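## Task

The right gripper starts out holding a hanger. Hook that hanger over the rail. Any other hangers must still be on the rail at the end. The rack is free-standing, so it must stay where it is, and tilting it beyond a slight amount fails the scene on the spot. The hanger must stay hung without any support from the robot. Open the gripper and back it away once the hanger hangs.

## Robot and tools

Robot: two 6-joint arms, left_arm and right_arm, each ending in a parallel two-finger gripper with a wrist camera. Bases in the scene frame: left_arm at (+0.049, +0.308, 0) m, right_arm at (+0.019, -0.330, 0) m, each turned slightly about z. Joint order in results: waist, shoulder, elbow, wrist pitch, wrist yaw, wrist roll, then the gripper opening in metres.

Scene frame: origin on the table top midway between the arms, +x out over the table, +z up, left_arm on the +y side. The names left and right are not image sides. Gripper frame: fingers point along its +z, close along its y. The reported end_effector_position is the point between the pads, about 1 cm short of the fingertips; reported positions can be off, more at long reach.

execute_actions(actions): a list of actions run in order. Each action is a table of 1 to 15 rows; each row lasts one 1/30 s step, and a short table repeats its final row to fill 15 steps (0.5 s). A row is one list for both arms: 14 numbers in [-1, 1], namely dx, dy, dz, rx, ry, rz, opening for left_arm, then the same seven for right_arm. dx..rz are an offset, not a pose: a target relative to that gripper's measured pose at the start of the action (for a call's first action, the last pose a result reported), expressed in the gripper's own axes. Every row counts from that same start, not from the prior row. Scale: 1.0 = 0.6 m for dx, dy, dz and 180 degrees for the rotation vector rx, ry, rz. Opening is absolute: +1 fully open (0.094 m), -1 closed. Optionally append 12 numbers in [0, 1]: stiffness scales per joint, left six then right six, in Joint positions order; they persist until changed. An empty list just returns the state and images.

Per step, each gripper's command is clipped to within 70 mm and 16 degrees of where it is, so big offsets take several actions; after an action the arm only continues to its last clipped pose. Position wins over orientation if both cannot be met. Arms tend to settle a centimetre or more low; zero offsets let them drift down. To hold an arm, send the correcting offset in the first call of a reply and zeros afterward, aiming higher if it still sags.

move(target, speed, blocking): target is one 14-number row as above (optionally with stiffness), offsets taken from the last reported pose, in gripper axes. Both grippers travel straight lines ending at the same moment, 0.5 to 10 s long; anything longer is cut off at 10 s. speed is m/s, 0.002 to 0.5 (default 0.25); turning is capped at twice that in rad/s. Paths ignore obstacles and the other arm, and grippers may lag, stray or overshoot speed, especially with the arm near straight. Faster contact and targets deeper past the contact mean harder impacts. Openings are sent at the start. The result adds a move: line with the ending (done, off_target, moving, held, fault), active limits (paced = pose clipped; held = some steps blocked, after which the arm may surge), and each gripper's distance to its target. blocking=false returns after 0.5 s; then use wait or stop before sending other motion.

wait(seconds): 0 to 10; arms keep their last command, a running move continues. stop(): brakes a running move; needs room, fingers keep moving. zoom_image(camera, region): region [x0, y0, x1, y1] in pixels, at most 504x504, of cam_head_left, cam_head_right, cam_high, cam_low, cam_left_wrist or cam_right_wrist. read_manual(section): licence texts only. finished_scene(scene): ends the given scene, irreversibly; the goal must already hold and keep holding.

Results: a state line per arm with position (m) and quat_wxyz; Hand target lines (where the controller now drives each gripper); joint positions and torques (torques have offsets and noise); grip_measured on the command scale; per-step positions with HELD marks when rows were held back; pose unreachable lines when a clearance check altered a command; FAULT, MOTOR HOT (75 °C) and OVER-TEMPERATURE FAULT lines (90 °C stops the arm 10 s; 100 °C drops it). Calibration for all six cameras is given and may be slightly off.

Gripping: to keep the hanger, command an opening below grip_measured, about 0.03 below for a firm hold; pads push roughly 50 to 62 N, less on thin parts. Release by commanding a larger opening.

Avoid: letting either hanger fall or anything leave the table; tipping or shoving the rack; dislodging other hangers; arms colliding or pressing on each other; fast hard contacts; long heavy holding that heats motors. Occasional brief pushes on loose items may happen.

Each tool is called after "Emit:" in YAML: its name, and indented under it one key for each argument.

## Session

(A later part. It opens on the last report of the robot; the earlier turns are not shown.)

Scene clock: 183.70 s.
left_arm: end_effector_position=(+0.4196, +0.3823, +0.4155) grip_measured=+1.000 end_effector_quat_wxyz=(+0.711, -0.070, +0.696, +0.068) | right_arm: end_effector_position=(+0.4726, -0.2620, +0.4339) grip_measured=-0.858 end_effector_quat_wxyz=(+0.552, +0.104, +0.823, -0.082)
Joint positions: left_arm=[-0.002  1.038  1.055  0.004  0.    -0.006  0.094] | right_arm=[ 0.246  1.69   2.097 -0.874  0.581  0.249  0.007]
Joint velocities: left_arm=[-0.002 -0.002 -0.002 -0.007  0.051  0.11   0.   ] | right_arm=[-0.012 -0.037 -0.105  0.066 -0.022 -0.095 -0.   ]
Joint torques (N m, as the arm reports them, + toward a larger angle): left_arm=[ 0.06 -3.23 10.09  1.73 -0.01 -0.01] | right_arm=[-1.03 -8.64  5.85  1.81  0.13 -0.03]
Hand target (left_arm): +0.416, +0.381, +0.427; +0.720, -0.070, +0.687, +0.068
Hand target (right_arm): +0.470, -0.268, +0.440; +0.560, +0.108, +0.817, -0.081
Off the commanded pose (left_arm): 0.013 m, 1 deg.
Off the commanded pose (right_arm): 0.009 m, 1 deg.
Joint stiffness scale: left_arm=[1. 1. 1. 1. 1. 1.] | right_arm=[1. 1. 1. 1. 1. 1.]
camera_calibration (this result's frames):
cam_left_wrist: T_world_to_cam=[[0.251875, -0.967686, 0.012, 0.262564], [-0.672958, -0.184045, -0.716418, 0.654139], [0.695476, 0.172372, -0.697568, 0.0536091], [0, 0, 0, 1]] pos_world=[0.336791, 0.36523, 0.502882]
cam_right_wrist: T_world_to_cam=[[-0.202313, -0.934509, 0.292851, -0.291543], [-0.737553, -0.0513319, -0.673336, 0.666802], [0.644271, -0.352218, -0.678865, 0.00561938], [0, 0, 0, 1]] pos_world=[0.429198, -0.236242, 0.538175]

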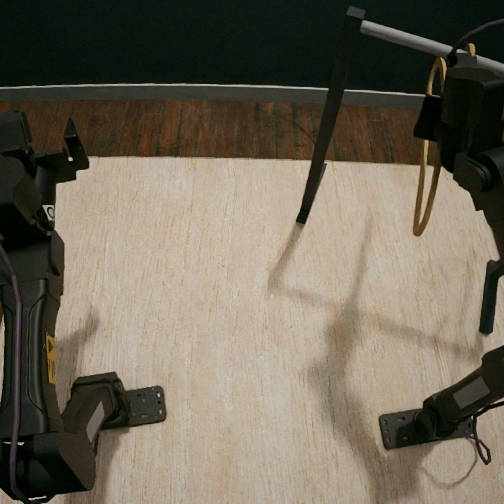

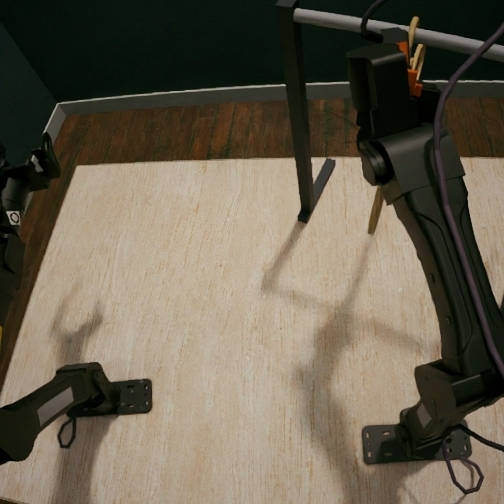

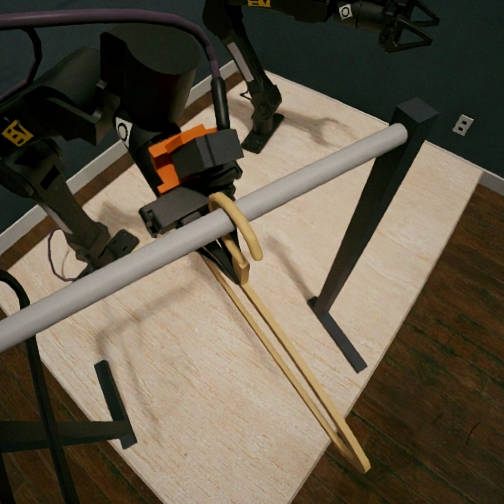

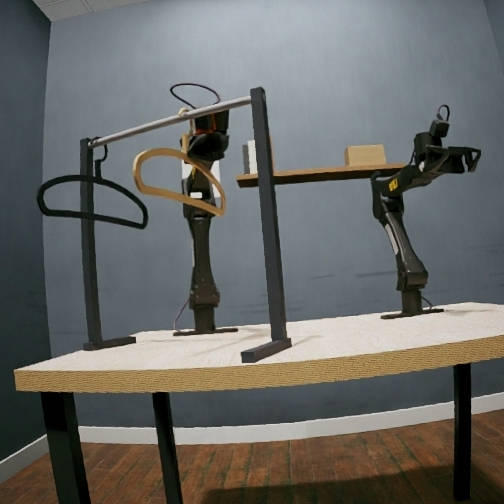

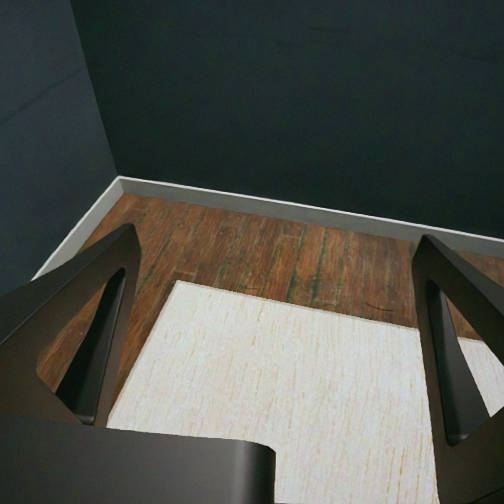

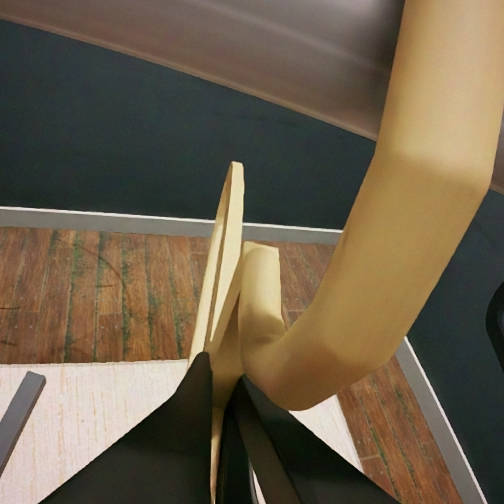

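Emit:
execute_actions:
  actions:
    - [[-0.02,0,-0.006,0,-0.008,0,1, -0.008,-0.005,-0.006,0,-0.006,0,-0.75],[-0.02,0,-0.006,0,-0.008,0,1, -0.008,-0.005,-0.006,0,-0.006,0,-0.6],[-0.02,0,-0.006,0,-0.008,0,1, -0.008,-0.005,-0.006,0,-0.006,0,-0.45],[-0.02,0,-0.006,0,-0.008,0,1, -0.008,-0.005,-0.006,0,-0.006,0,-0.3]]

Scene clock: 208.03 s.
left_arm: end_effector_position=(+0.4196, +0.3823, +0.4155) grip_measured=+1.000 end_effector_quat_wxyz=(+0.711, -0.070, +0.696, +0.068) | right_arm: end_effector_position=(+0.4740, -0.2615, +0.4341) grip_measured=-0.302 end_effector_quat_wxyz=(+0.555, +0.102, +0.822, -0.082)
Joint positions: left_arm=[-0.002  1.038  1.055  0.004  0.    -0.006  0.094] | right_arm=[ 0.246  1.689  2.09  -0.861  0.581  0.243  0.033]
Joint velocities: left_arm=[-0.002 -0.022 -0.007 -0.037  0.081  0.007  0.   ] | right_arm=[-0.022  0.002 -0.002 -0.051 -0.11  -0.007  0.001]
Joint torques (N m, as the arm reports them, + toward a larger angle): left_arm=[ 0.05 -3.23 10.09  1.72  0.    0.  ] | right_arm=[-0.2  -8.26  6.68  1.81  0.14 -0.08]
Hand target (left_arm): +0.416, +0.381, +0.427; +0.720, -0.070, +0.687, +0.068
Hand target (right_arm): +0.470, -0.264, +0.440; +0.560, +0.103, +0.818, -0.083
Off the commanded pose (left_arm): 0.013 m, 1 deg.
Off the commanded pose (right_arm): 0.007 m, 1 deg.
Joint stiffness scale: left_arm=[1. 1. 1. 1. 1. 1.] | right_arm=[1. 1. 1. 1. 1. 1.]
Step readings (end_effector_position):
0: left_arm (+0.4196, +0.3823, +0.4155) | right_arm (+0.4740, -0.2615, +0.4341)
1: left_arm (+0.4196, +0.3823, +0.4155) | right_arm (+0.4740, -0.2615, +0.4341)
2: left_arm (+0.4196, +0.3823, +0.4155) | right_arm (+0.4740, -0.2615, +0.4341)
4: left_arm (+0.4196, +0.3823, +0.4155) | right_arm (+0.4740, -0.2615, +0.4341)
8: left_arm (+0.4196, +0.3823, +0.4155) | right_arm (+0.4740, -0.2615, +0.4341)
15: end_effector_position above
camera_calibration (this result's frames):
cam_left_wrist: T_world_to_cam=[[0.251875, -0.967686, 0.012, 0.262564], [-0.672958, -0.184045, -0.716418, 0.654139], [0.695476, 0.172372, -0.697568, 0.0536091], [0, 0, 0, 1]] pos_world=[0.336791, 0.36523, 0.502882]
cam_right_wrist: T_world_to_cam=[[-0.201725, -0.934123, 0.294484, -0.291745], [-0.73388, -0.0549594, -0.677052, 0.666887], [0.648635, -0.352695, -0.674448, 0.000967467], [0, 0, 0, 1]] pos_world=[0.429935, -0.235533, 0.538084]

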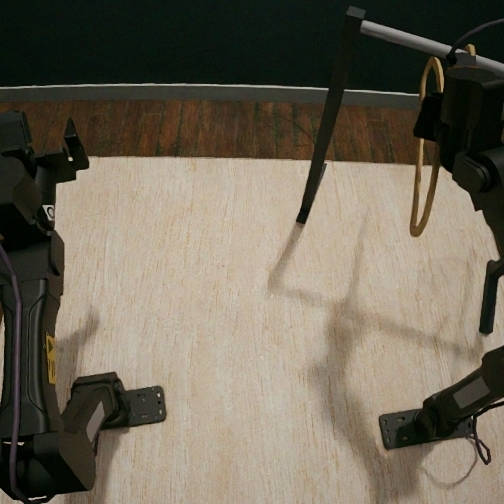

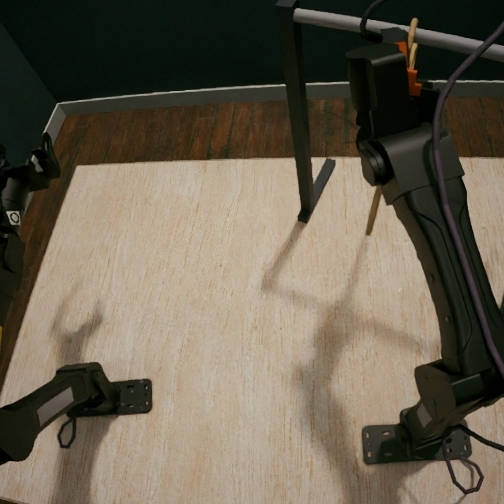

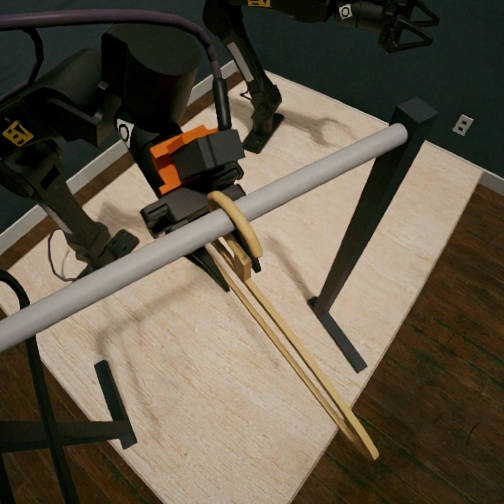

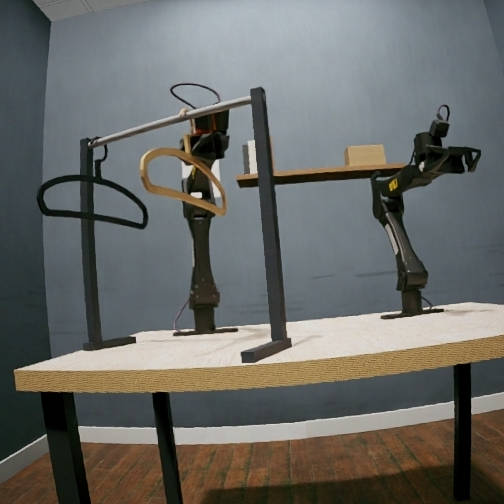

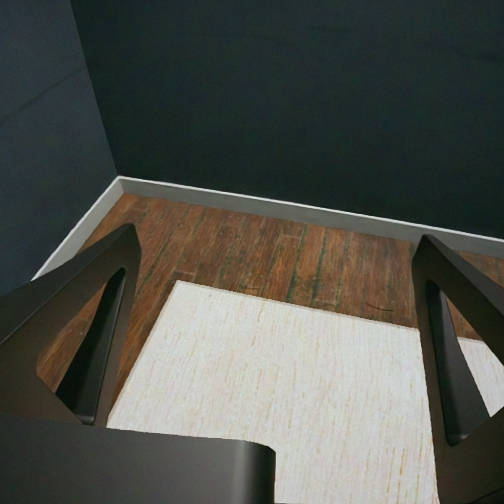

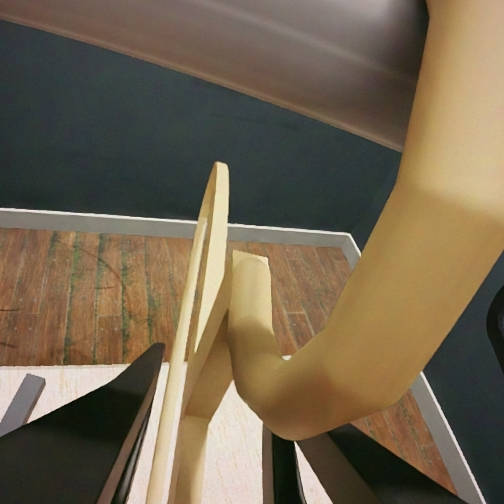

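Emit:
move:
  target: [-0.02,0,-0.006,0,-0.008,0,1, 0.028,0.067,-0.33,-0.077,0,-0.032,-0.3]
  speed: 0.18

Scene clock: 216.80 s.
left_arm: end_effector_position=(+0.4196, +0.3823, +0.4155) grip_measured=+1.000 end_effector_quat_wxyz=(+0.711, -0.070, +0.696, +0.068) | right_arm: end_effector_position=(+0.3010, -0.1677, +0.4866) grip_measured=-0.302 end_effector_quat_wxyz=(+0.554, -0.012, +0.832, -0.011)
Joint positions: left_arm=[-0.002  1.038  1.055  0.004  0.    -0.006  0.094] | right_arm=[ 0.826  1.534  2.304 -1.392  0.848  0.457  0.033]
Joint velocities: left_arm=[-0.027  0.007  0.007 -0.022 -0.007 -0.007  0.   ] | right_arm=[-0.002 -0.022 -0.002 -0.022  0.007  0.051 -0.   ]
Joint torques (N m, as the arm reports them, + toward a larger angle): left_arm=[ 0.07 -3.2  10.08  1.73 -0.01  0.  ] | right_arm=[ 0.89 -2.84  6.98  1.43  0.38  0.11]
Hand target (left_arm): +0.416, +0.381, +0.427; +0.720, -0.070, +0.687, +0.068
Hand target (right_arm): +0.300, -0.168, +0.490; +0.557, -0.008, +0.830, -0.012
Off the commanded pose (left_arm): 0.013 m, 1 deg.
Off the commanded pose (right_arm): 0.006 m, 1 deg.
Joint stiffness scale: left_arm=[1. 1. 1. 1. 1. 1.] | right_arm=[1. 1. 1. 1. 1. 1.]
move: off_target (left_arm)
camera_calibration (this result's frames):
cam_left_wrist: T_world_to_cam=[[0.251875, -0.967686, 0.012, 0.262564], [-0.672958, -0.184045, -0.716418, 0.654139], [0.695476, 0.172372, -0.697568, 0.0536091], [0, 0, 0, 1]] pos_world=[0.336791, 0.36523, 0.502882]
cam_right_wrist: T_world_to_cam=[[0.0586894, -0.950763, 0.30431, -0.340469], [-0.702621, -0.255886, -0.663963, 0.531142], [0.70914, -0.174847, -0.683044, 0.197472], [0, 0, 0, 1]] pos_world=[0.253138, -0.153266, 0.591149]

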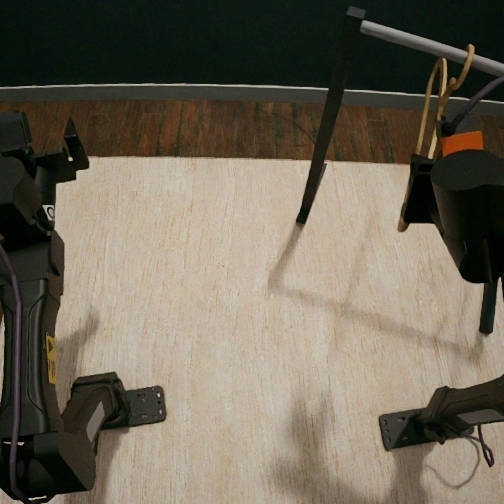

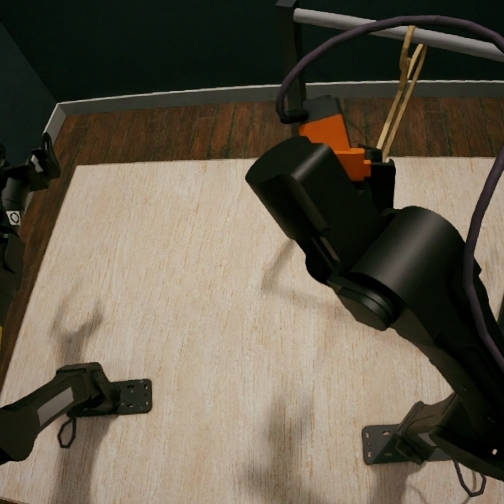

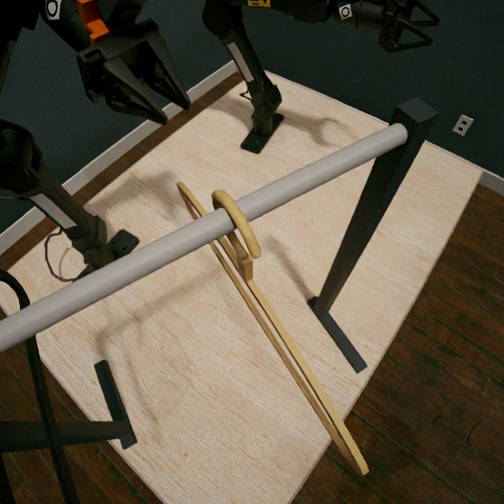

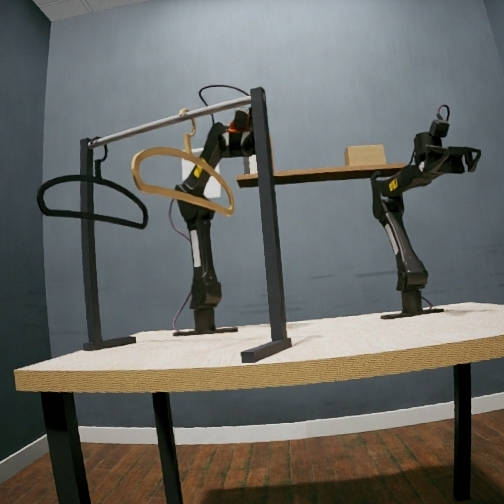

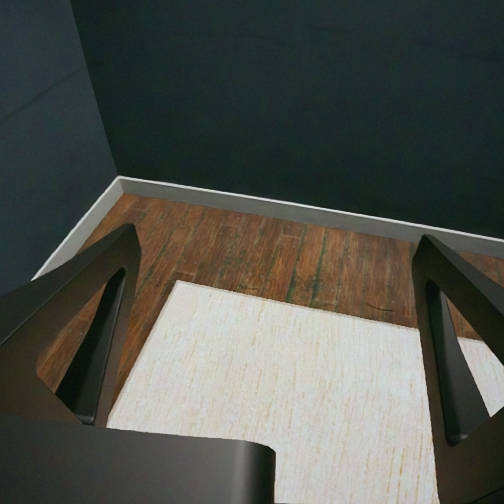

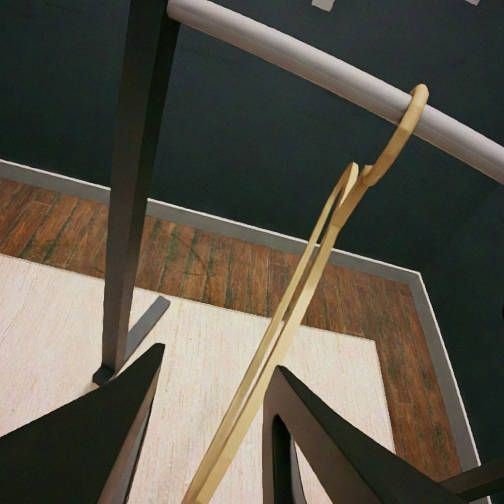

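The gripper has let go and sits about 10 cm above the hanger. Both hangers are on the rail.

Emit:
finished_scene:
  scene: 2

The scene is finished: the task was done.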